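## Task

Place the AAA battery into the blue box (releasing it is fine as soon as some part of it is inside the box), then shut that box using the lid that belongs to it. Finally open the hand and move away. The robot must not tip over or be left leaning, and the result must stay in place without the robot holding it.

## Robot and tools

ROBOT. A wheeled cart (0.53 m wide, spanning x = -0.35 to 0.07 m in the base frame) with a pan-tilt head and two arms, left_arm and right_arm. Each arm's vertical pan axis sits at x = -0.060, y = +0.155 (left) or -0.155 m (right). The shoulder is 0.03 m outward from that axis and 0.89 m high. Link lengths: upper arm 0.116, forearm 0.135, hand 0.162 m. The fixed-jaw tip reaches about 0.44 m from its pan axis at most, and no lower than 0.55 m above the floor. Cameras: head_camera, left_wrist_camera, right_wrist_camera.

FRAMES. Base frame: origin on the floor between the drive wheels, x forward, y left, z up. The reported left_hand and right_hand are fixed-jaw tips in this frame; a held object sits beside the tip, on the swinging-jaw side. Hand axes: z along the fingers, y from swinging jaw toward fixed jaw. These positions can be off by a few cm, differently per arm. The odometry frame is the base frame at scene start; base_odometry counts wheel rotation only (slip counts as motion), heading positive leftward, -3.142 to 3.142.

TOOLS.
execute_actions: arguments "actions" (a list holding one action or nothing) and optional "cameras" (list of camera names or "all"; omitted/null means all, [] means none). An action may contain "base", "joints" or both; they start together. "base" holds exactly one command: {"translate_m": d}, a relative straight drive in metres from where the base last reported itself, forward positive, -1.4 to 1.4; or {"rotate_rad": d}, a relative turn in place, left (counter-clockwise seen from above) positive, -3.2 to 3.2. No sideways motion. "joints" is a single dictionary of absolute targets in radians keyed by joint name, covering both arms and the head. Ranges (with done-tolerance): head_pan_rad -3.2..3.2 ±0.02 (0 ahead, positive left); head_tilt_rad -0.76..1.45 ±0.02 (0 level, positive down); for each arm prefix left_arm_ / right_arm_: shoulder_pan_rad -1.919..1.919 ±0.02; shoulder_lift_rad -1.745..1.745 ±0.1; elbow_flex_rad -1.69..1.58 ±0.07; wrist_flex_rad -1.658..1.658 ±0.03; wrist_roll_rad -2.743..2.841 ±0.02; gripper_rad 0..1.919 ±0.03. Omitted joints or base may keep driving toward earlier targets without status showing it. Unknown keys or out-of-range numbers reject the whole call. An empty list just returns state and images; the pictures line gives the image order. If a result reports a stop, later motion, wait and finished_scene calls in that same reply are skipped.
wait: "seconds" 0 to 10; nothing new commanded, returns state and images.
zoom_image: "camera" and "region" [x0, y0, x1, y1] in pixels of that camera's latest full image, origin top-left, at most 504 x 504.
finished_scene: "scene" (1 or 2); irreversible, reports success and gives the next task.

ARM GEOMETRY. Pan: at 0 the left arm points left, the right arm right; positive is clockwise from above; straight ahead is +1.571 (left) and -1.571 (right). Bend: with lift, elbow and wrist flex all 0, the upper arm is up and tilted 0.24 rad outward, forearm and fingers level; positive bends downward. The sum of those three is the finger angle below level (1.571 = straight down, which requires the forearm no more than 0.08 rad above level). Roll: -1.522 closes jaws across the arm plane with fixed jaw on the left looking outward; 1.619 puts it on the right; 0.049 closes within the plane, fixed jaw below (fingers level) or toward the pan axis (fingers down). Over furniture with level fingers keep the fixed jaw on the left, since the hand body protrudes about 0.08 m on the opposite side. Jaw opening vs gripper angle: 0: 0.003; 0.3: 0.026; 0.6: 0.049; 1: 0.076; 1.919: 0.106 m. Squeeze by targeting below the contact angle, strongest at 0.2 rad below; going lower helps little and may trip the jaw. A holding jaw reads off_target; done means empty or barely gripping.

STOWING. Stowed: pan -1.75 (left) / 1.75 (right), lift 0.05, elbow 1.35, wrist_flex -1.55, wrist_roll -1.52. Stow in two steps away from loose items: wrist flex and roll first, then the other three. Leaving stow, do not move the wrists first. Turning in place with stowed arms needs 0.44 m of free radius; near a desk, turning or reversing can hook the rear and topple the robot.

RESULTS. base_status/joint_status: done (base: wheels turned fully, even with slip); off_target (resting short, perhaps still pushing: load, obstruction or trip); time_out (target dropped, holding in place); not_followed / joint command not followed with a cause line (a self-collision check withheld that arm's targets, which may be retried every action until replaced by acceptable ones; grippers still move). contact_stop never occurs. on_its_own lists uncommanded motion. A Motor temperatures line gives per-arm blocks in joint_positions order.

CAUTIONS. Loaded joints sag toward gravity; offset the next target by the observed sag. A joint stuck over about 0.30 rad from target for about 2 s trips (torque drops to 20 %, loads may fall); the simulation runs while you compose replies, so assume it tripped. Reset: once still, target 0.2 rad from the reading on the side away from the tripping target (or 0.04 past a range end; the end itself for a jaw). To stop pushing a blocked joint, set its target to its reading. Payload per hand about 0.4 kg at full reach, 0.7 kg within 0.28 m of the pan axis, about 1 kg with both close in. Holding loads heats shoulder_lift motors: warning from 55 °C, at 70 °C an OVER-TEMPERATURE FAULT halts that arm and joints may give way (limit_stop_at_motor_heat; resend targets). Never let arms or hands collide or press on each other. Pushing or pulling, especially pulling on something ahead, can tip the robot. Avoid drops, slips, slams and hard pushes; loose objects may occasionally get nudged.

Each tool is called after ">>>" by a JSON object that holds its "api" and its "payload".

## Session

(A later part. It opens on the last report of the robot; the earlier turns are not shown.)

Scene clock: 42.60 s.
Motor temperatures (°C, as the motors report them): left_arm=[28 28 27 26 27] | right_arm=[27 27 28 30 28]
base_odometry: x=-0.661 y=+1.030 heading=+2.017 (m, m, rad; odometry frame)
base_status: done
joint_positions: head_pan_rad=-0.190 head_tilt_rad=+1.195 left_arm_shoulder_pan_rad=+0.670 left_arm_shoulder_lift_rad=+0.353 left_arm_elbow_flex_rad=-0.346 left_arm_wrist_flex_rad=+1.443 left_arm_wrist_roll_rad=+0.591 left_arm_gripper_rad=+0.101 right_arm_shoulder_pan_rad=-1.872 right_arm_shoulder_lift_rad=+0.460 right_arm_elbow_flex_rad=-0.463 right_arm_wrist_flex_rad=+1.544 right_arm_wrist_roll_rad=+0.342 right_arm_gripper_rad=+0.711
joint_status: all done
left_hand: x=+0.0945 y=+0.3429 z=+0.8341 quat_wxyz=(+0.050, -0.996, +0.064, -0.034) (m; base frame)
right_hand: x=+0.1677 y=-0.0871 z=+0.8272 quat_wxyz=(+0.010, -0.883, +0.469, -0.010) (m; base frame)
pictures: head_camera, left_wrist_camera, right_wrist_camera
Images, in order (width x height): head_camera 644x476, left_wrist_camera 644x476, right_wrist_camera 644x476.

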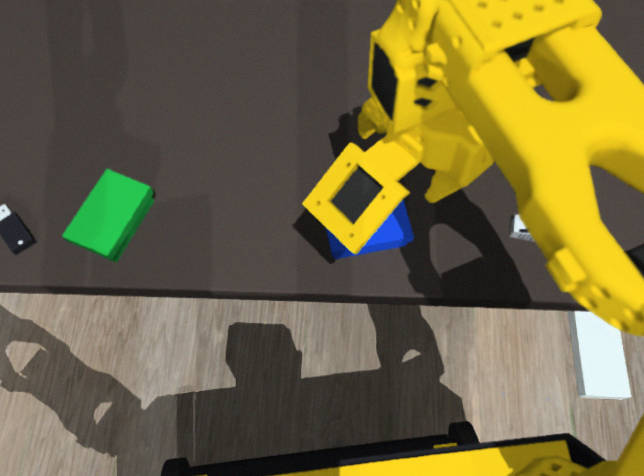

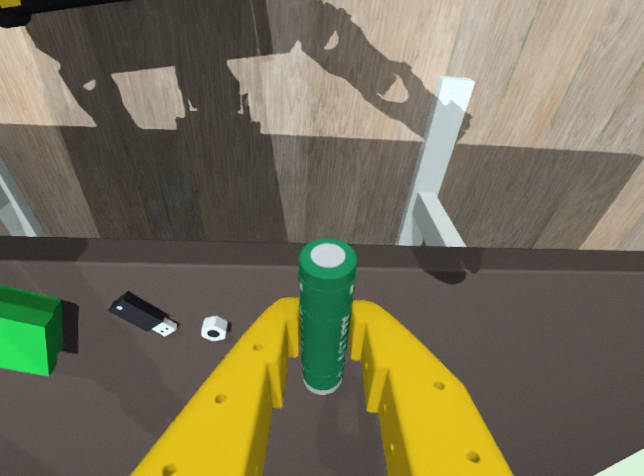

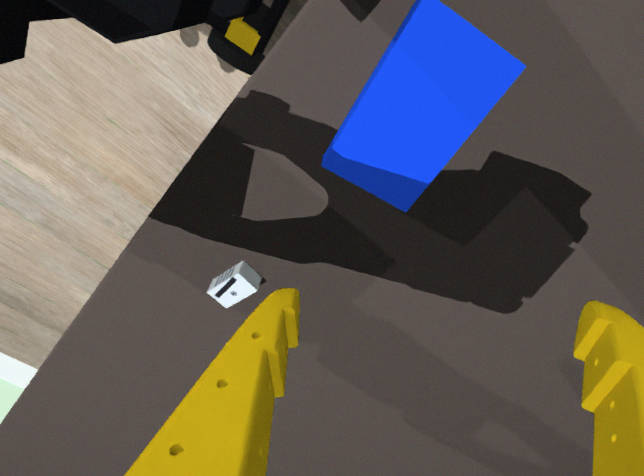

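>>> {"api": "execute_actions", "payload": {"actions": [{"joints":{"right_arm_shoulder_pan_rad":-1.915,"right_arm_shoulder_lift_rad":0.5,"right_arm_elbow_flex_rad":-0.4,"right_arm_wrist_flex_rad":1.43,"right_arm_wrist_roll_rad":-0.25}}], "cameras": ["head_camera","right_wrist_camera"]}}

Scene clock: 44.07 s.
Motor temperatures (°C, as the motors report them): left_arm=[28 28 27 26 27] | right_arm=[27 27 28 30 28]
base_odometry: x=-0.661 y=+1.030 heading=+2.017 (m, m, rad; odometry frame)
base_status: not commanded
joint_positions: head_pan_rad=-0.190 head_tilt_rad=+1.195 left_arm_shoulder_pan_rad=+0.670 left_arm_shoulder_lift_rad=+0.353 left_arm_elbow_flex_rad=-0.346 left_arm_wrist_flex_rad=+1.443 left_arm_wrist_roll_rad=+0.591 left_arm_gripper_rad=+0.101 right_arm_shoulder_pan_rad=-1.909 right_arm_shoulder_lift_rad=+0.511 right_arm_elbow_flex_rad=-0.398 right_arm_wrist_flex_rad=+1.436 right_arm_wrist_roll_rad=-0.243 right_arm_gripper_rad=+0.711
joint_status: all done
left_hand: x=+0.0945 y=+0.3429 z=+0.8341 quat_wxyz=(+0.050, -0.996, +0.064, -0.034) (m; base frame)
right_hand: x=+0.1662 y=-0.0736 z=+0.8078 quat_wxyz=(+0.010, -0.723, +0.690, -0.005) (m; base frame)
pictures: head_camera, right_wrist_camera
Images, in order (width x height): head_camera 644x476, right_wrist_camera 644x476.

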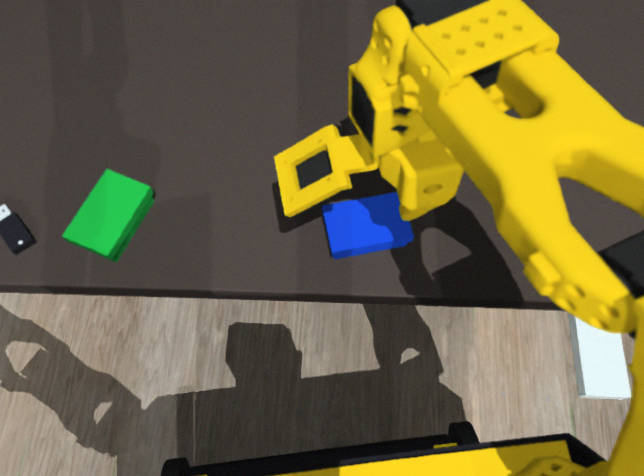

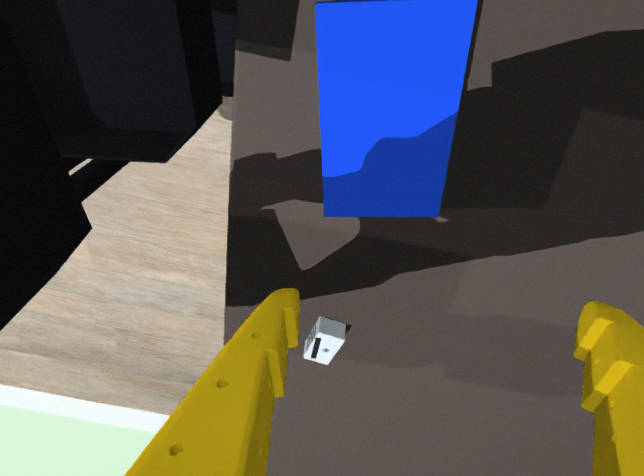

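>>> {"api": "execute_actions", "payload": {"actions": [{"base":{"rotate_rad":0.17},"joints":{"right_arm_shoulder_lift_rad":0.45,"right_arm_elbow_flex_rad":-0.27,"right_arm_wrist_flex_rad":1.36,"right_arm_wrist_roll_rad":-0.42,"head_pan_rad":-0.35}}], "cameras": ["head_camera","right_wrist_camera"]}}

Scene clock: 45.23 s.
Motor temperatures (°C, as the motors report them): left_arm=[28 28 27 26 27] | right_arm=[27 27 28 30 28]
base_odometry: x=-0.661 y=+1.029 heading=+2.186 (m, m, rad; odometry frame)
base_status: done
joint_positions: head_pan_rad=-0.340 head_tilt_rad=+1.195 left_arm_shoulder_pan_rad=+0.670 left_arm_shoulder_lift_rad=+0.353 left_arm_elbow_flex_rad=-0.346 left_arm_wrist_flex_rad=+1.443 left_arm_wrist_roll_rad=+0.591 left_arm_gripper_rad=+0.101 right_arm_shoulder_pan_rad=-1.909 right_arm_shoulder_lift_rad=+0.507 right_arm_elbow_flex_rad=-0.270 right_arm_wrist_flex_rad=+1.366 right_arm_wrist_roll_rad=-0.412 right_arm_gripper_rad=+0.711
joint_status: all done
left_hand: x=+0.0945 y=+0.3429 z=+0.8341 quat_wxyz=(+0.050, -0.996, +0.064, -0.034) (m; base frame)
right_hand: x=+0.1555 y=-0.0760 z=+0.7920 quat_wxyz=(-0.015, -0.662, +0.749, +0.006) (m; base frame)
pictures: head_camera, right_wrist_camera
Images, in order (width x height): head_camera 644x476, right_wrist_camera 644x476.

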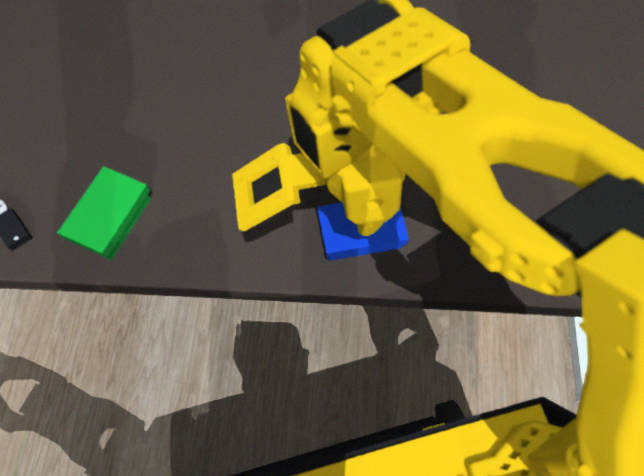

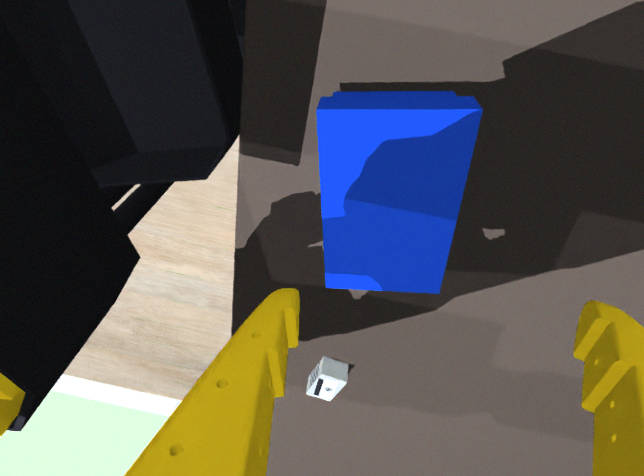

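>>> {"api": "execute_actions", "payload": {"actions": [{"joints":{"right_arm_shoulder_lift_rad":0.535,"right_arm_elbow_flex_rad":-0.142,"right_arm_wrist_flex_rad":1.19}}], "cameras": ["head_camera","right_wrist_camera"]}}

Scene clock: 46.53 s.
Motor temperatures (°C, as the motors report them): left_arm=[28 28 27 26 27] | right_arm=[27 27 28 30 28]
base_odometry: x=-0.661 y=+1.029 heading=+2.186 (m, m, rad; odometry frame)
base_status: not commanded
joint_positions: head_pan_rad=-0.340 head_tilt_rad=+1.195 left_arm_shoulder_pan_rad=+0.670 left_arm_shoulder_lift_rad=+0.353 left_arm_elbow_flex_rad=-0.346 left_arm_wrist_flex_rad=+1.443 left_arm_wrist_roll_rad=+0.591 left_arm_gripper_rad=+0.101 right_arm_shoulder_pan_rad=-1.909 right_arm_shoulder_lift_rad=+0.546 right_arm_elbow_flex_rad=-0.141 right_arm_wrist_flex_rad=+1.196 right_arm_wrist_roll_rad=-0.412 right_arm_gripper_rad=+0.711
joint_status: all done
left_hand: x=+0.0945 y=+0.3429 z=+0.8341 quat_wxyz=(+0.050, -0.996, +0.064, -0.034) (m; base frame)
right_hand: x=+0.1529 y=-0.0769 z=+0.7669 quat_wxyz=(-0.014, -0.662, +0.749, +0.006) (m; base frame)
pictures: head_camera, right_wrist_camera
Images, in order (width x height): head_camera 644x476, right_wrist_camera 644x476.

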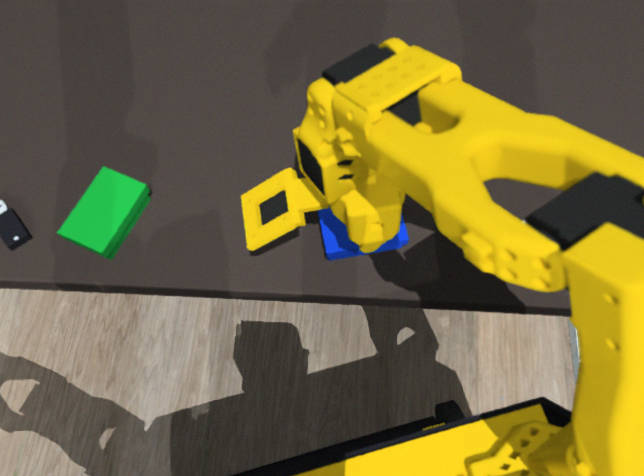

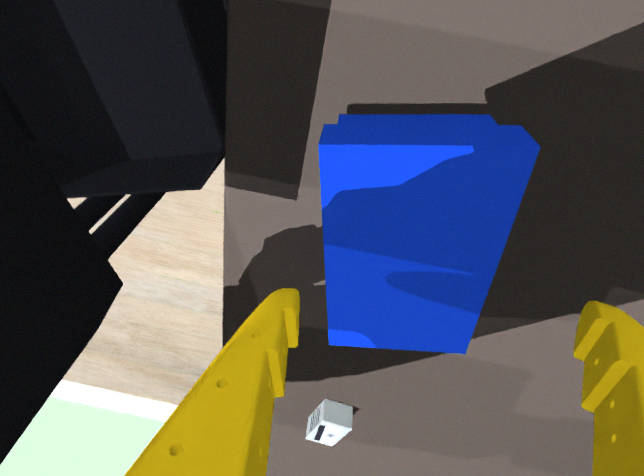

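>>> {"api": "execute_actions", "payload": {"actions": [{"joints":{"right_arm_shoulder_lift_rad":0.59,"right_arm_elbow_flex_rad":-0.112,"right_arm_wrist_flex_rad":1.105}}], "cameras": ["head_camera","right_wrist_camera"]}}

Scene clock: 47.47 s.
Motor temperatures (°C, as the motors report them): left_arm=[28 28 27 26 27] | right_arm=[27 27 28 30 28]
base_odometry: x=-0.661 y=+1.029 heading=+2.186 (m, m, rad; odometry frame)
base_status: not commanded
joint_positions: head_pan_rad=-0.340 head_tilt_rad=+1.195 left_arm_shoulder_pan_rad=+0.670 left_arm_shoulder_lift_rad=+0.353 left_arm_elbow_flex_rad=-0.346 left_arm_wrist_flex_rad=+1.443 left_arm_wrist_roll_rad=+0.591 left_arm_gripper_rad=+0.101 right_arm_shoulder_pan_rad=-1.909 right_arm_shoulder_lift_rad=+0.600 right_arm_elbow_flex_rad=-0.112 right_arm_wrist_flex_rad=+1.111 right_arm_wrist_roll_rad=-0.412 right_arm_gripper_rad=+0.711
joint_status: all done
left_hand: x=+0.0945 y=+0.3429 z=+0.8341 quat_wxyz=(+0.050, -0.996, +0.064, -0.034) (m; base frame)
right_hand: x=+0.1530 y=-0.0769 z=+0.7521 quat_wxyz=(-0.013, -0.662, +0.749, +0.005) (m; base frame)
pictures: head_camera, right_wrist_camera
Images, in order (width x height): head_camera 644x476, right_wrist_camera 644x476.

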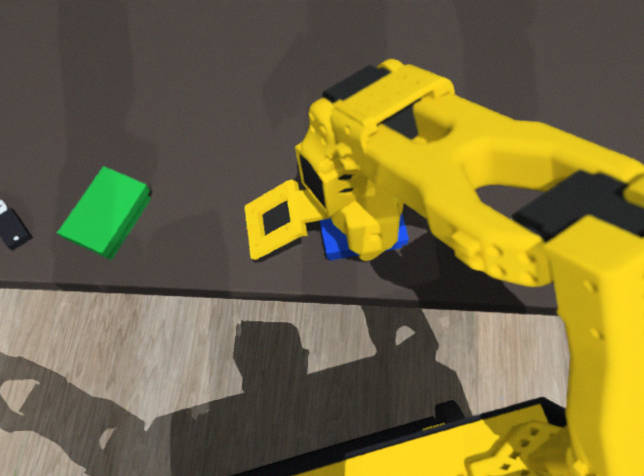

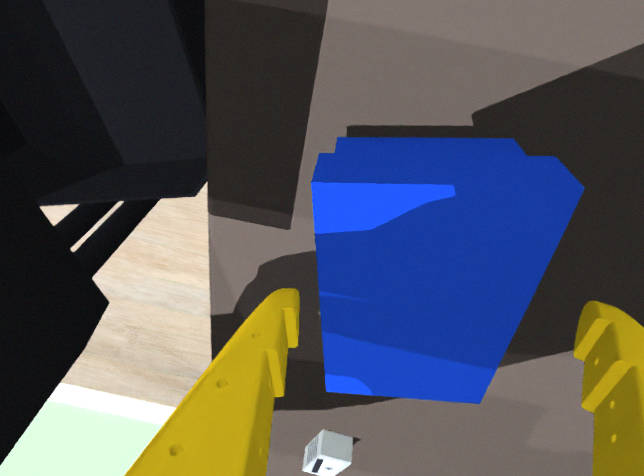

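>>> {"api": "execute_actions", "payload": {"actions": [{"joints":{"right_arm_gripper_rad":0.3}}], "cameras": ["right_wrist_camera"]}}

Scene clock: 48.77 s.
Motor temperatures (°C, as the motors report them): left_arm=[28 28 27 26 27] | right_arm=[27 27 28 30 28]
base_odometry: x=-0.661 y=+1.029 heading=+2.186 (m, m, rad; odometry frame)
base_status: not commanded
joint_positions: head_pan_rad=-0.340 head_tilt_rad=+1.195 left_arm_shoulder_pan_rad=+0.670 left_arm_shoulder_lift_rad=+0.353 left_arm_elbow_flex_rad=-0.346 left_arm_wrist_flex_rad=+1.443 left_arm_wrist_roll_rad=+0.591 left_arm_gripper_rad=+0.101 right_arm_shoulder_pan_rad=-1.909 right_arm_shoulder_lift_rad=+0.600 right_arm_elbow_flex_rad=-0.112 right_arm_wrist_flex_rad=+1.111 right_arm_wrist_roll_rad=-0.412 right_arm_gripper_rad=+0.461
joint_status: right_arm_gripper_rad off_target (ended at +0.461, target +0.300)
left_hand: x=+0.0945 y=+0.3429 z=+0.8341 quat_wxyz=(+0.050, -0.996, +0.064, -0.034) (m; base frame)
right_hand: x=+0.1530 y=-0.0769 z=+0.7521 quat_wxyz=(-0.013, -0.662, +0.749, +0.005) (m; base frame)
pictures: right_wrist_camera
Images, in order (width x height): right_wrist_camera 644x476.

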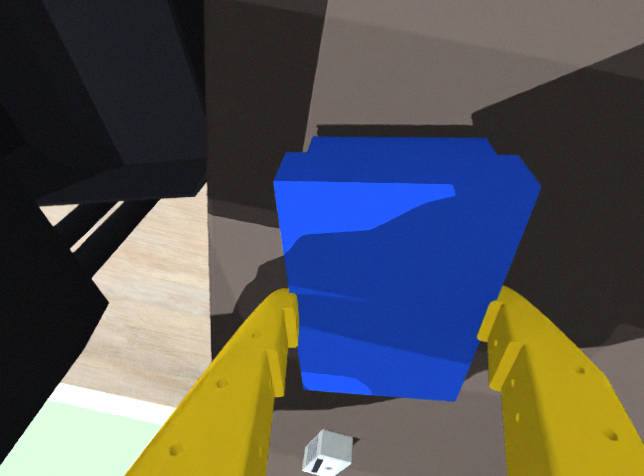

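>>> {"api": "execute_actions", "payload": {"actions": [{"joints":{"right_arm_gripper_rad":0.27,"right_arm_shoulder_lift_rad":0.45,"right_arm_elbow_flex_rad":-0.31,"right_arm_wrist_flex_rad":1.372}}], "cameras": ["head_camera","right_wrist_camera"]}}

Scene clock: 49.93 s.
Motor temperatures (°C, as the motors report them): left_arm=[28 28 27 26 27] | right_arm=[27 27 28 30 28]
base_odometry: x=-0.661 y=+1.029 heading=+2.186 (m, m, rad; odometry frame)
base_status: not commanded
joint_positions: head_pan_rad=-0.340 head_tilt_rad=+1.195 left_arm_shoulder_pan_rad=+0.670 left_arm_shoulder_lift_rad=+0.353 left_arm_elbow_flex_rad=-0.346 left_arm_wrist_flex_rad=+1.443 left_arm_wrist_roll_rad=+0.591 left_arm_gripper_rad=+0.101 right_arm_shoulder_pan_rad=-1.909 right_arm_shoulder_lift_rad=+0.505 right_arm_elbow_flex_rad=-0.273 right_arm_wrist_flex_rad=+1.364 right_arm_wrist_roll_rad=-0.412 right_arm_gripper_rad=+0.457
joint_status: right_arm_gripper_rad off_target (ended at +0.457, target +0.270); the others done
left_hand: x=+0.0945 y=+0.3429 z=+0.8341 quat_wxyz=(+0.050, -0.996, +0.064, -0.034) (m; base frame)
right_hand: x=+0.1564 y=-0.0757 z=+0.7927 quat_wxyz=(-0.012, -0.662, +0.749, +0.005) (m; base frame)
pictures: head_camera, right_wrist_camera
Images, in order (width x height): head_camera 644x476, right_wrist_camera 644x476.

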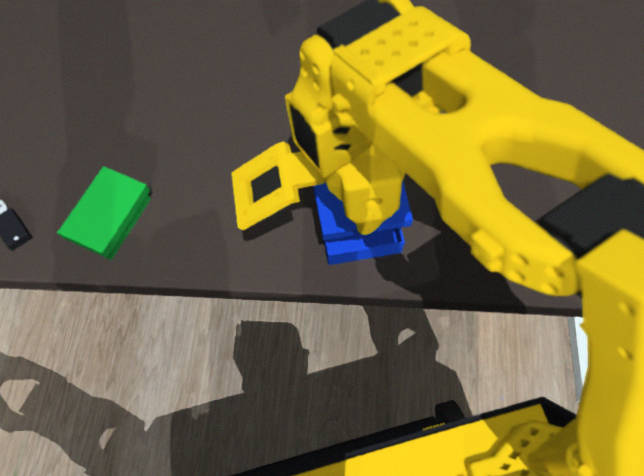

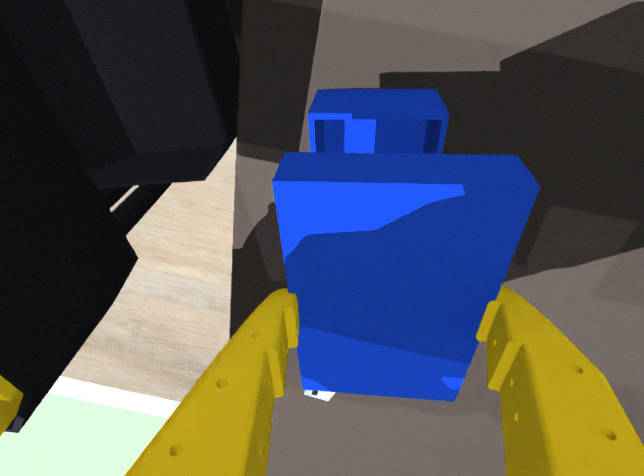

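>>> {"api": "execute_actions", "payload": {"actions": [{"base":{"rotate_rad":-0.84},"joints":{"right_arm_shoulder_pan_rad":-1.35,"left_arm_shoulder_pan_rad":1.89,"left_arm_wrist_flex_rad":1.5,"left_arm_wrist_roll_rad":1.10,"head_pan_rad":0.3}}]}}

Scene clock: 52.17 s.
Motor temperatures (°C, as the motors report them): left_arm=[28 28 27 26 27] | right_arm=[27 27 28 30 28]
base_odometry: x=-0.661 y=+1.029 heading=+1.347 (m, m, rad; odometry frame)
base_status: done
joint_positions: head_pan_rad=+0.290 head_tilt_rad=+1.195 left_arm_shoulder_pan_rad=+1.883 left_arm_shoulder_lift_rad=+0.351 left_arm_elbow_flex_rad=-0.346 left_arm_wrist_flex_rad=+1.494 left_arm_wrist_roll_rad=+1.089 left_arm_gripper_rad=+0.101 right_arm_shoulder_pan_rad=-1.356 right_arm_shoulder_lift_rad=+0.505 right_arm_elbow_flex_rad=-0.274 right_arm_wrist_flex_rad=+1.364 right_arm_wrist_roll_rad=-0.412 right_arm_gripper_rad=+0.457
joint_status: all done
left_hand: x=+0.1644 y=+0.0751 z=+0.8342 quat_wxyz=(+0.004, -0.912, +0.409, -0.036) (m; base frame)
right_hand: x=+0.1662 y=-0.2011 z=+0.7929 quat_wxyz=(-0.010, -0.433, +0.901, +0.007) (m; base frame)
pictures: head_camera, left_wrist_camera, right_wrist_camera
Images, in order (width x height): head_camera 644x476, left_wrist_camera 644x476, right_wrist_camera 644x476.

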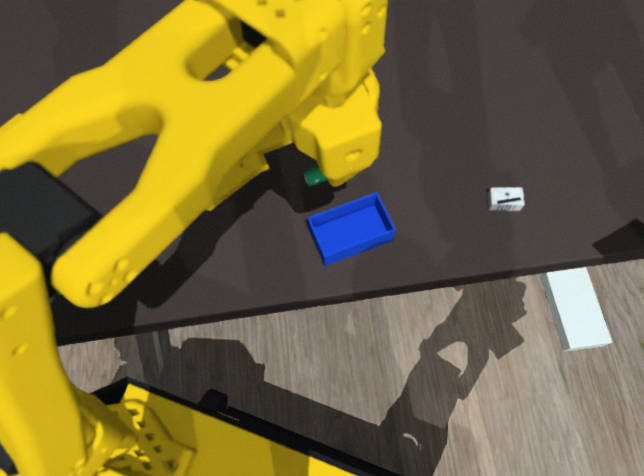

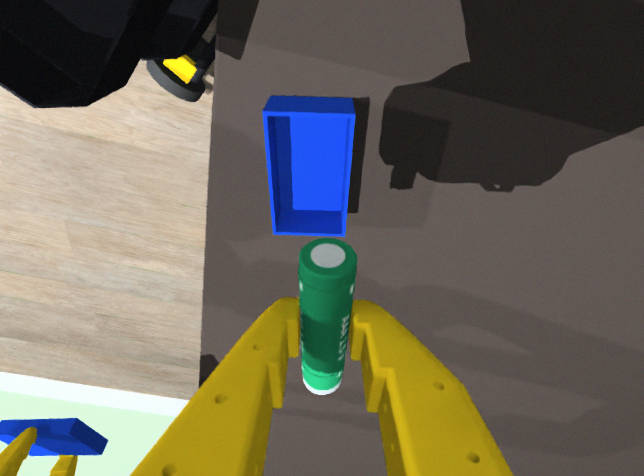

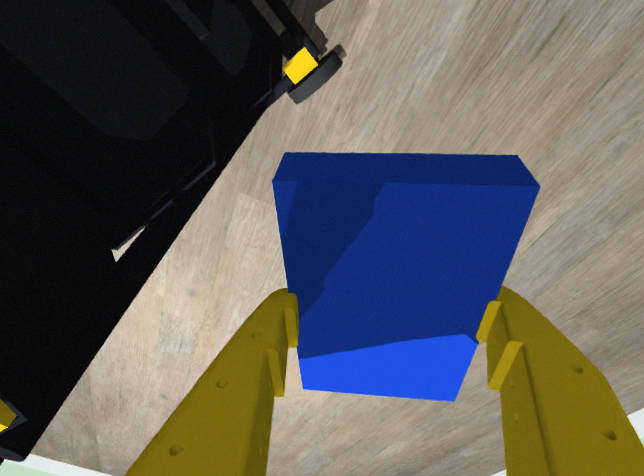

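>>> {"api": "execute_actions", "payload": {"actions": [{"joints":{"left_arm_shoulder_pan_rad":1.905,"left_arm_shoulder_lift_rad":0.39,"left_arm_elbow_flex_rad":-0.109,"left_arm_wrist_flex_rad":1.207}}], "cameras": ["head_camera","left_wrist_camera"]}}

Scene clock: 53.47 s.
Motor temperatures (°C, as the motors report them): left_arm=[28 28 27 26 27] | right_arm=[27 27 28 30 28]
base_odometry: x=-0.661 y=+1.029 heading=+1.347 (m, m, rad; odometry frame)
base_status: not commanded
joint_positions: head_pan_rad=+0.290 head_tilt_rad=+1.195 left_arm_shoulder_pan_rad=+1.899 left_arm_shoulder_lift_rad=+0.409 left_arm_elbow_flex_rad=-0.107 left_arm_wrist_flex_rad=+1.213 left_arm_wrist_roll_rad=+1.089 left_arm_gripper_rad=+0.101 right_arm_shoulder_pan_rad=-1.356 right_arm_shoulder_lift_rad=+0.505 right_arm_elbow_flex_rad=-0.274 right_arm_wrist_flex_rad=+1.364 right_arm_wrist_roll_rad=-0.412 right_arm_gripper_rad=+0.457
joint_status: all done
left_hand: x=+0.1614 y=+0.0722 z=+0.7904 quat_wxyz=(+0.003, -0.909, +0.416, -0.027) (m; base frame)
right_hand: x=+0.1662 y=-0.2011 z=+0.7929 quat_wxyz=(-0.010, -0.433, +0.901, +0.007) (m; base frame)
pictures: head_camera, left_wrist_camera
Images, in order (width x height): head_camera 644x476, left_wrist_camera 644x476.

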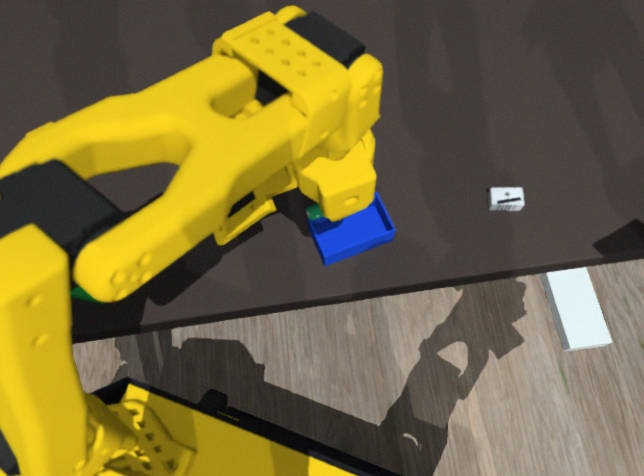

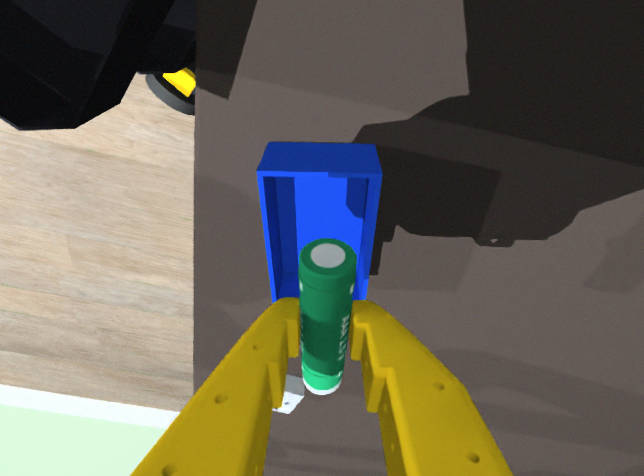

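>>> {"api": "execute_actions", "payload": {"actions": [{"joints":{"left_arm_shoulder_pan_rad":1.919,"left_arm_shoulder_lift_rad":0.555,"left_arm_elbow_flex_rad":-0.23,"left_arm_wrist_flex_rad":1.126}}], "cameras": ["head_camera","left_wrist_camera"]}}

Scene clock: 54.80 s.
Motor temperatures (°C, as the motors report them): left_arm=[28 28 27 26 27] | right_arm=[27 27 28 30 28]
base_odometry: x=-0.661 y=+1.029 heading=+1.347 (m, m, rad; odometry frame)
base_status: not commanded
joint_positions: head_pan_rad=+0.290 head_tilt_rad=+1.195 left_arm_shoulder_pan_rad=+1.905 left_arm_shoulder_lift_rad=+0.573 left_arm_elbow_flex_rad=-0.193 left_arm_wrist_flex_rad=+1.134 left_arm_wrist_roll_rad=+1.089 left_arm_gripper_rad=+0.101 right_arm_shoulder_pan_rad=-1.356 right_arm_shoulder_lift_rad=+0.505 right_arm_elbow_flex_rad=-0.274 right_arm_wrist_flex_rad=+1.364 right_arm_wrist_roll_rad=-0.412 right_arm_gripper_rad=+0.457
joint_status: all done
joint sent to its limit — the command would take left_arm_shoulder_pan_rad past its upper limit, so that joint was sent only as far as its limit.
left_hand: x=+0.1715 y=+0.0672 z=+0.7676 quat_wxyz=(+0.003, -0.908, +0.419, -0.028) (m; base frame)
right_hand: x=+0.1662 y=-0.2011 z=+0.7929 quat_wxyz=(-0.010, -0.433, +0.901, +0.007) (m; base frame)
pictures: head_camera, left_wrist_camera
Images, in order (width x height): head_camera 644x476, left_wrist_camera 644x476.

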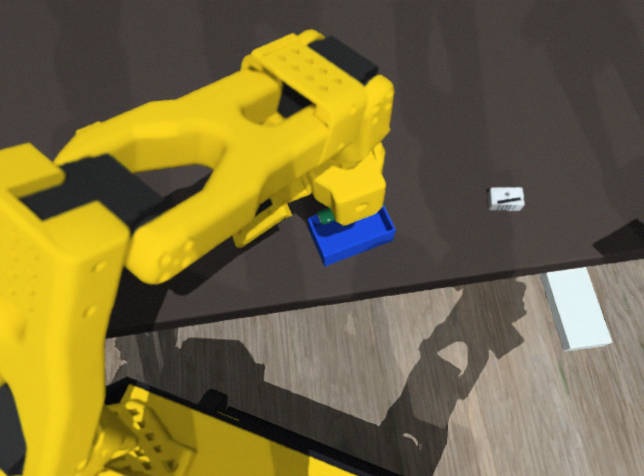

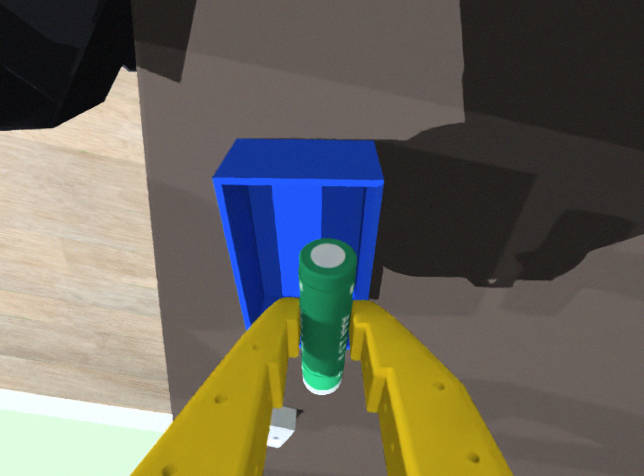

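>>> {"api": "execute_actions", "payload": {"actions": [{"joints":{"left_arm_elbow_flex_rad":-0.17}}], "cameras": []}}

>>> {"api": "execute_actions", "payload": {"actions": [{"joints":{"left_arm_gripper_rad":0.25}}], "cameras": ["head_camera","left_wrist_camera"]}}

Scene clock: 55.87 s.
Motor temperatures (°C, as the motors report them): left_arm=[28 28 27 26 27] | right_arm=[27 27 28 30 28]
base_odometry: x=-0.661 y=+1.029 heading=+1.347 (m, m, rad; odometry frame)
base_status: not commanded
joint_positions: head_pan_rad=+0.290 head_tilt_rad=+1.195 left_arm_shoulder_pan_rad=+1.905 left_arm_shoulder_lift_rad=+0.573 left_arm_elbow_flex_rad=-0.168 left_arm_wrist_flex_rad=+1.134 left_arm_wrist_roll_rad=+1.089 left_arm_gripper_rad=+0.101 right_arm_shoulder_pan_rad=-1.356 right_arm_shoulder_lift_rad=+0.505 right_arm_elbow_flex_rad=-0.274 right_arm_wrist_flex_rad=+1.364 right_arm_wrist_roll_rad=-0.412 right_arm_gripper_rad=+0.457
joint_status: all done
left_hand: x=+0.1666 y=+0.0689 z=+0.7644 quat_wxyz=(+0.002, -0.908, +0.419, -0.016) (m; base frame)
right_hand: x=+0.1662 y=-0.2011 z=+0.7929 quat_wxyz=(-0.010, -0.433, +0.901, +0.007) (m; base frame)
pictures: none
No camera images: the call's "cameras" was empty. Leave "cameras" out to get every camera's image.

Scene clock: 56.50 s.
Motor temperatures (°C, as the motors report them): left_arm=[28 28 27 26 27] | right_arm=[27 27 28 30 28]
base_odometry: x=-0.661 y=+1.029 heading=+1.347 (m, m, rad; odometry frame)
base_status: not commanded
joint_positions: head_pan_rad=+0.290 head_tilt_rad=+1.195 left_arm_shoulder_pan_rad=+1.905 left_arm_shoulder_lift_rad=+0.573 left_arm_elbow_flex_rad=-0.168 left_arm_wrist_flex_rad=+1.134 left_arm_wrist_roll_rad=+1.089 left_arm_gripper_rad=+0.241 right_arm_shoulder_pan_rad=-1.356 right_arm_shoulder_lift_rad=+0.505 right_arm_elbow_flex_rad=-0.274 right_arm_wrist_flex_rad=+1.364 right_arm_wrist_roll_rad=-0.412 right_arm_gripper_rad=+0.457
joint_status: all done
left_hand: x=+0.1666 y=+0.0689 z=+0.7644 quat_wxyz=(+0.002, -0.908, +0.419, -0.016) (m; base frame)
right_hand: x=+0.1662 y=-0.2011 z=+0.7929 quat_wxyz=(-0.010, -0.433, +0.901, +0.007) (m; base frame)
pictures: head_camera, left_wrist_camera
Images, in order (width x height): head_camera 644x476, left_wrist_camera 644x476.

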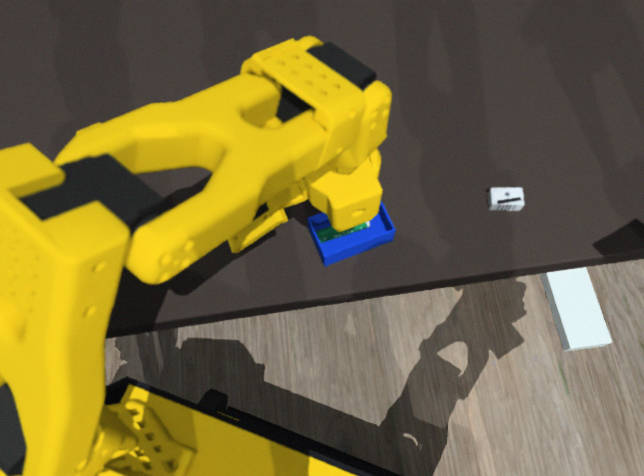

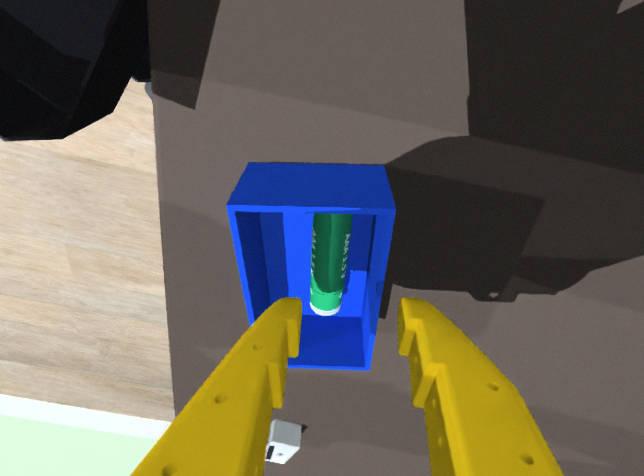

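>>> {"api": "execute_actions", "payload": {"actions": [{"joints":{"left_arm_shoulder_lift_rad":0.15,"left_arm_elbow_flex_rad":-0.2,"left_arm_wrist_flex_rad":1.3}}], "cameras": []}}

>>> {"api": "execute_actions", "payload": {"actions": [{"base":{"rotate_rad":0.839},"joints":{"left_arm_shoulder_pan_rad":0.9,"right_arm_shoulder_pan_rad":-1.915,"head_pan_rad":-0.35}}], "cameras": ["head_camera","right_wrist_camera"]}}

Scene clock: 59.53 s.
Motor temperatures (°C, as the motors report them): left_arm=[28 28 27 26 27] | right_arm=[27 27 28 30 28]
base_odometry: x=-0.661 y=+1.029 heading=+1.347 (m, m, rad; odometry frame)
base_status: not commanded
joint_positions: head_pan_rad=+0.290 head_tilt_rad=+1.195 left_arm_shoulder_pan_rad=+1.905 left_arm_shoulder_lift_rad=+0.198 left_arm_elbow_flex_rad=-0.168 left_arm_wrist_flex_rad=+1.293 left_arm_wrist_roll_rad=+1.089 left_arm_gripper_rad=+0.242 right_arm_shoulder_pan_rad=-1.356 right_arm_shoulder_lift_rad=+0.505 right_arm_elbow_flex_rad=-0.274 right_arm_wrist_flex_rad=+1.364 right_arm_wrist_roll_rad=-0.412 right_arm_gripper_rad=+0.457
joint_status: all done
left_hand: x=+0.1745 y=+0.0661 z=+0.8436 quat_wxyz=(+0.012, -0.901, +0.416, -0.123) (m; base frame)
right_hand: x=+0.1662 y=-0.2011 z=+0.7929 quat_wxyz=(-0.010, -0.433, +0.901, +0.007) (m; base frame)
pictures: none
No camera images: the call's "cameras" was empty. Leave "cameras" out to get every camera's image.

Scene clock: 61.30 s.
Motor temperatures (°C, as the motors report them): left_arm=[28 28 27 26 27] | right_arm=[27 27 28 30 28]
base_odometry: x=-0.661 y=+1.028 heading=+2.185 (m, m, rad; odometry frame)
base_status: done
joint_positions: head_pan_rad=-0.340 head_tilt_rad=+1.195 left_arm_shoulder_pan_rad=+0.905 left_arm_shoulder_lift_rad=+0.198 left_arm_elbow_flex_rad=-0.168 left_arm_wrist_flex_rad=+1.295 left_arm_wrist_roll_rad=+1.089 left_arm_gripper_rad=+0.242 right_arm_shoulder_pan_rad=-1.907 right_arm_shoulder_lift_rad=+0.505 right_arm_elbow_flex_rad=-0.274 right_arm_wrist_flex_rad=+1.364 right_arm_wrist_roll_rad=-0.412 right_arm_gripper_rad=+0.457
joint_status: all done
left_hand: x=+0.1413 y=+0.3042 z=+0.8435 quat_wxyz=(+0.069, -0.990, -0.067, -0.102) (m; base frame)
right_hand: x=+0.1568 y=-0.0759 z=+0.7929 quat_wxyz=(-0.011, -0.662, +0.749, +0.005) (m; base frame)
pictures: head_camera, right_wrist_camera
Images, in order (width x height): head_camera 644x476, right_wrist_camera 644x476.

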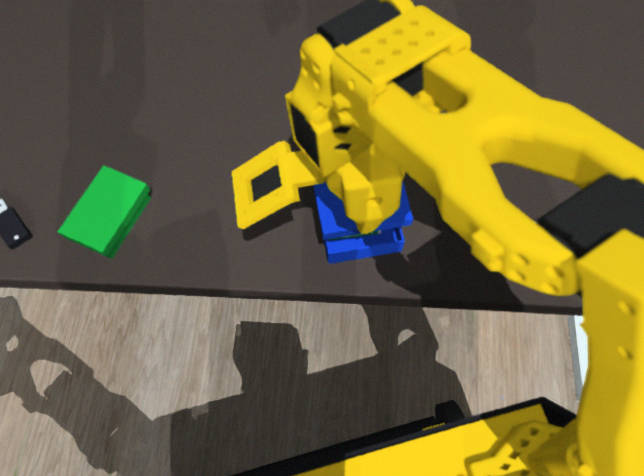

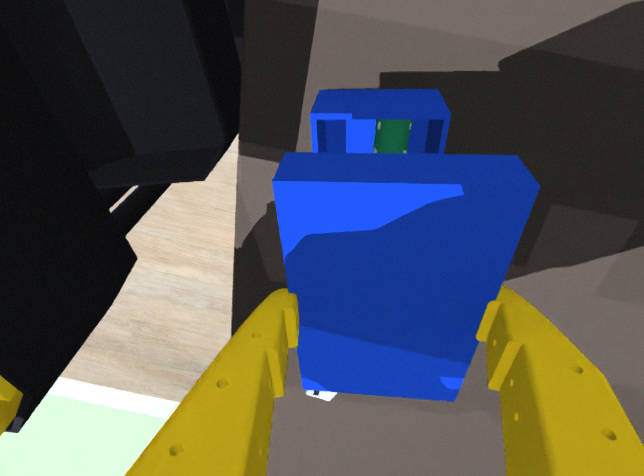

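>>> {"api": "execute_actions", "payload": {"actions": [{"joints":{"right_arm_shoulder_lift_rad":0.535,"right_arm_elbow_flex_rad":-0.165,"right_arm_wrist_flex_rad":1.212}}], "cameras": ["head_camera","right_wrist_camera"]}}

Scene clock: 62.27 s.
Motor temperatures (°C, as the motors report them): left_arm=[28 28 27 26 27] | right_arm=[27 27 28 30 28]
base_odometry: x=-0.661 y=+1.028 heading=+2.185 (m, m, rad; odometry frame)
base_status: not commanded
joint_positions: head_pan_rad=-0.340 head_tilt_rad=+1.195 left_arm_shoulder_pan_rad=+0.905 left_arm_shoulder_lift_rad=+0.198 left_arm_elbow_flex_rad=-0.168 left_arm_wrist_flex_rad=+1.295 left_arm_wrist_roll_rad=+1.089 left_arm_gripper_rad=+0.242 right_arm_shoulder_pan_rad=-1.907 right_arm_shoulder_lift_rad=+0.548 right_arm_elbow_flex_rad=-0.164 right_arm_wrist_flex_rad=+1.219 right_arm_wrist_roll_rad=-0.412 right_arm_gripper_rad=+0.457
joint_status: all done
left_hand: x=+0.1413 y=+0.3042 z=+0.8435 quat_wxyz=(+0.069, -0.990, -0.067, -0.102) (m; base frame)
right_hand: x=+0.1539 y=-0.0769 z=+0.7695 quat_wxyz=(-0.015, -0.662, +0.749, +0.006) (m; base frame)
pictures: head_camera, right_wrist_camera
Images, in order (width x height): head_camera 644x476, right_wrist_camera 644x476.

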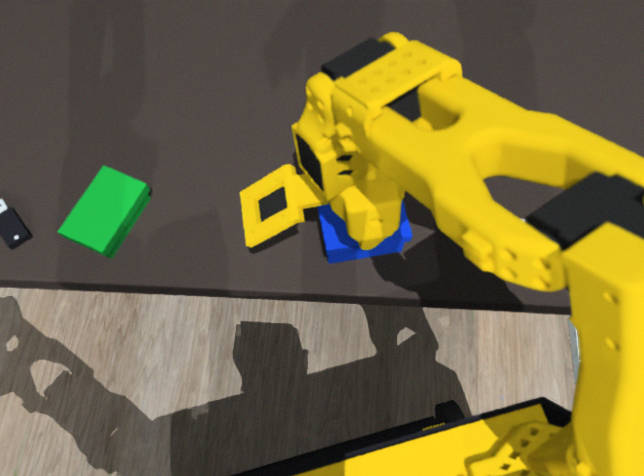

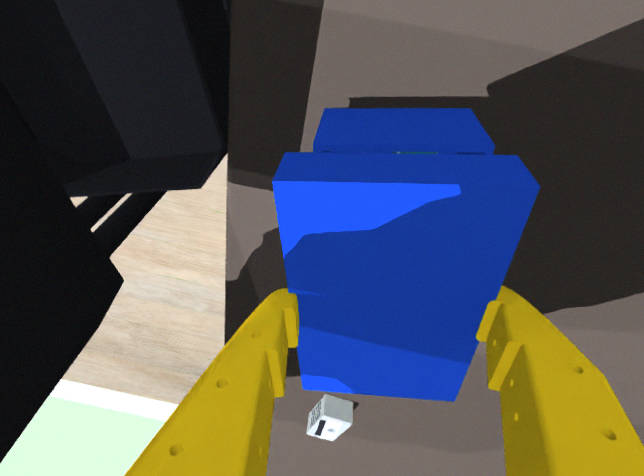

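>>> {"api": "zoom_image", "payload": {"camera": "right_wrist_camera", "region": [260, 90, 560, 200]}}

>>> {"api": "zoom_image", "payload": {"camera": "head_camera", "region": [300, 180, 430, 280]}}

Region (260, 90, 560, 200) of right_wrist_camera's 644x476 image, scaled by 1.680; it fills the top 185 rows of this view, and the rest is white.

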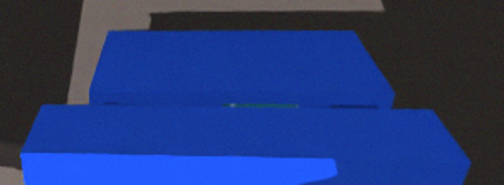

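Region (300, 180, 430, 280) of head_camera's 644x476 image, scaled by 3.877; it fills the top 388 rows of this view, and the rest is white.

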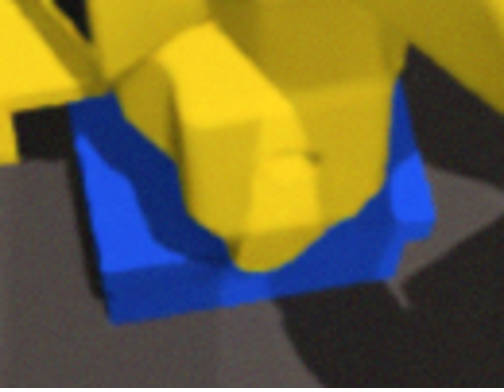

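>>> {"api": "execute_actions", "payload": {"actions": [{"joints":{"right_arm_wrist_flex_rad":1.201}}], "cameras": []}}

>>> {"api": "execute_actions", "payload": {"actions": [{"joints":{"right_arm_shoulder_lift_rad":0.598,"right_arm_elbow_flex_rad":-0.128,"right_arm_wrist_flex_rad":1.102}}], "cameras": ["head_camera","right_wrist_camera"]}}

Scene clock: 64.03 s.
Motor temperatures (°C, as the motors report them): left_arm=[28 28 27 26 27] | right_arm=[27 27 28 30 28]
base_odometry: x=-0.661 y=+1.028 heading=+2.185 (m, m, rad; odometry frame)
base_status: not commanded
joint_positions: head_pan_rad=-0.340 head_tilt_rad=+1.195 left_arm_shoulder_pan_rad=+0.905 left_arm_shoulder_lift_rad=+0.198 left_arm_elbow_flex_rad=-0.168 left_arm_wrist_flex_rad=+1.295 left_arm_wrist_roll_rad=+1.089 left_arm_gripper_rad=+0.242 right_arm_shoulder_pan_rad=-1.907 right_arm_shoulder_lift_rad=+0.548 right_arm_elbow_flex_rad=-0.164 right_arm_wrist_flex_rad=+1.206 right_arm_wrist_roll_rad=-0.412 right_arm_gripper_rad=+0.457
joint_status: all done
left_hand: x=+0.1413 y=+0.3042 z=+0.8435 quat_wxyz=(+0.069, -0.990, -0.067, -0.102) (m; base frame)
right_hand: x=+0.1557 y=-0.0763 z=+0.7694 quat_wxyz=(-0.009, -0.662, +0.749, +0.004) (m; base frame)
pictures: none
No camera images: the call's "cameras" was empty. Leave "cameras" out to get every camera's image.

Scene clock: 64.77 s.
Motor temperatures (°C, as the motors report them): left_arm=[28 28 27 26 27] | right_arm=[27 27 28 30 28]
base_odometry: x=-0.661 y=+1.028 heading=+2.185 (m, m, rad; odometry frame)
base_status: not commanded
joint_positions: head_pan_rad=-0.340 head_tilt_rad=+1.195 left_arm_shoulder_pan_rad=+0.905 left_arm_shoulder_lift_rad=+0.198 left_arm_elbow_flex_rad=-0.168 left_arm_wrist_flex_rad=+1.295 left_arm_wrist_roll_rad=+1.089 left_arm_gripper_rad=+0.242 right_arm_shoulder_pan_rad=-1.907 right_arm_shoulder_lift_rad=+0.580 right_arm_elbow_flex_rad=-0.135 right_arm_wrist_flex_rad=+1.130 right_arm_wrist_roll_rad=-0.413 right_arm_gripper_rad=+0.457
joint_status: all done
left_hand: x=+0.1413 y=+0.3042 z=+0.8435 quat_wxyz=(+0.069, -0.990, -0.067, -0.102) (m; base frame)
right_hand: x=+0.1576 y=-0.0756 z=+0.7589 quat_wxyz=(-0.002, -0.661, +0.750, +0.001) (m; base frame)
pictures: head_camera, right_wrist_camera
Images, in order (width x height): head_camera 644x476, right_wrist_camera 644x476.

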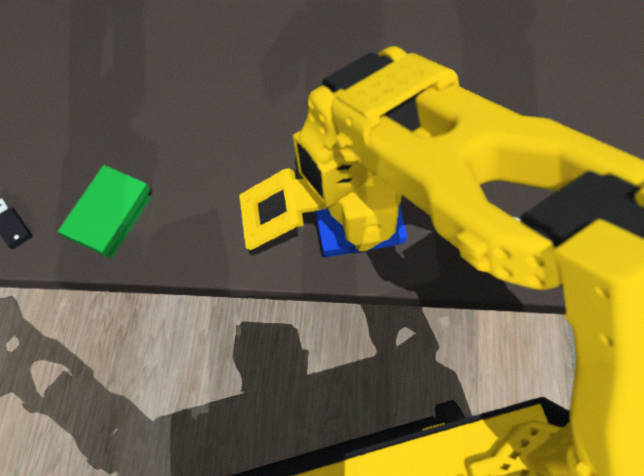

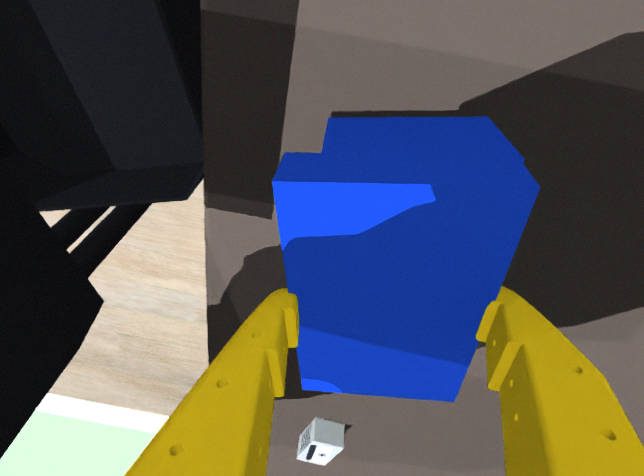

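>>> {"api": "execute_actions", "payload": {"actions": [{"joints":{"right_arm_shoulder_lift_rad":0.51,"right_arm_elbow_flex_rad":-0.215,"right_arm_wrist_flex_rad":1.197}}], "cameras": ["head_camera","right_wrist_camera"]}}

>>> {"api": "zoom_image", "payload": {"camera": "right_wrist_camera", "region": [260, 70, 560, 200]}}

>>> {"api": "zoom_image", "payload": {"camera": "head_camera", "region": [300, 180, 430, 280]}}

Scene clock: 65.73 s.
Motor temperatures (°C, as the motors report them): left_arm=[28 28 27 26 27] | right_arm=[27 27 28 30 28]
base_odometry: x=-0.661 y=+1.028 heading=+2.185 (m, m, rad; odometry frame)
base_status: not commanded
joint_positions: head_pan_rad=-0.340 head_tilt_rad=+1.195 left_arm_shoulder_pan_rad=+0.905 left_arm_shoulder_lift_rad=+0.198 left_arm_elbow_flex_rad=-0.168 left_arm_wrist_flex_rad=+1.295 left_arm_wrist_roll_rad=+1.089 left_arm_gripper_rad=+0.242 right_arm_shoulder_pan_rad=-1.909 right_arm_shoulder_lift_rad=+0.566 right_arm_elbow_flex_rad=-0.179 right_arm_wrist_flex_rad=+1.191 right_arm_wrist_roll_rad=-0.413 right_arm_gripper_rad=+0.457
joint_status: all done
left_hand: x=+0.1413 y=+0.3042 z=+0.8435 quat_wxyz=(+0.069, -0.990, -0.067, -0.102) (m; base frame)
right_hand: x=+0.1587 y=-0.0748 z=+0.7674 quat_wxyz=(-0.003, -0.662, +0.750, +0.001) (m; base frame)
pictures: head_camera, right_wrist_camera
Images, in order (width x height): head_camera 644x476, right_wrist_camera 644x476.

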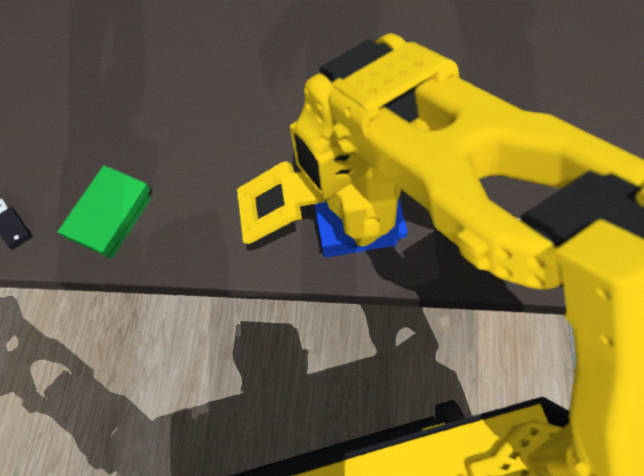

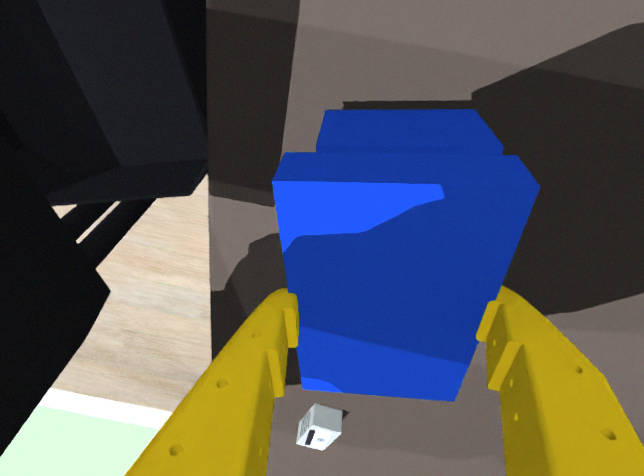

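Region (260, 70, 560, 200) of right_wrist_camera's 644x476 image, scaled by 1.680; it fills the top 218 rows of this view, and the rest is white.

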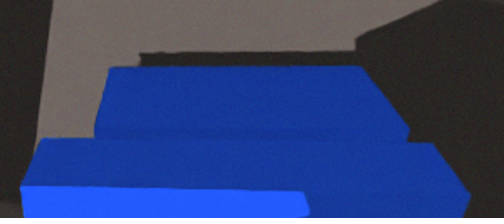

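Region (300, 180, 430, 280) of head_camera's 644x476 image, scaled by 3.877; it fills the top 388 rows of this view, and the rest is white.

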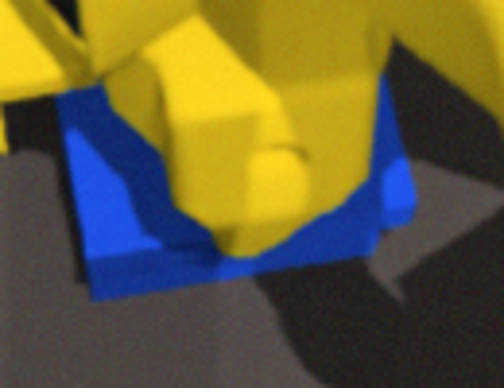

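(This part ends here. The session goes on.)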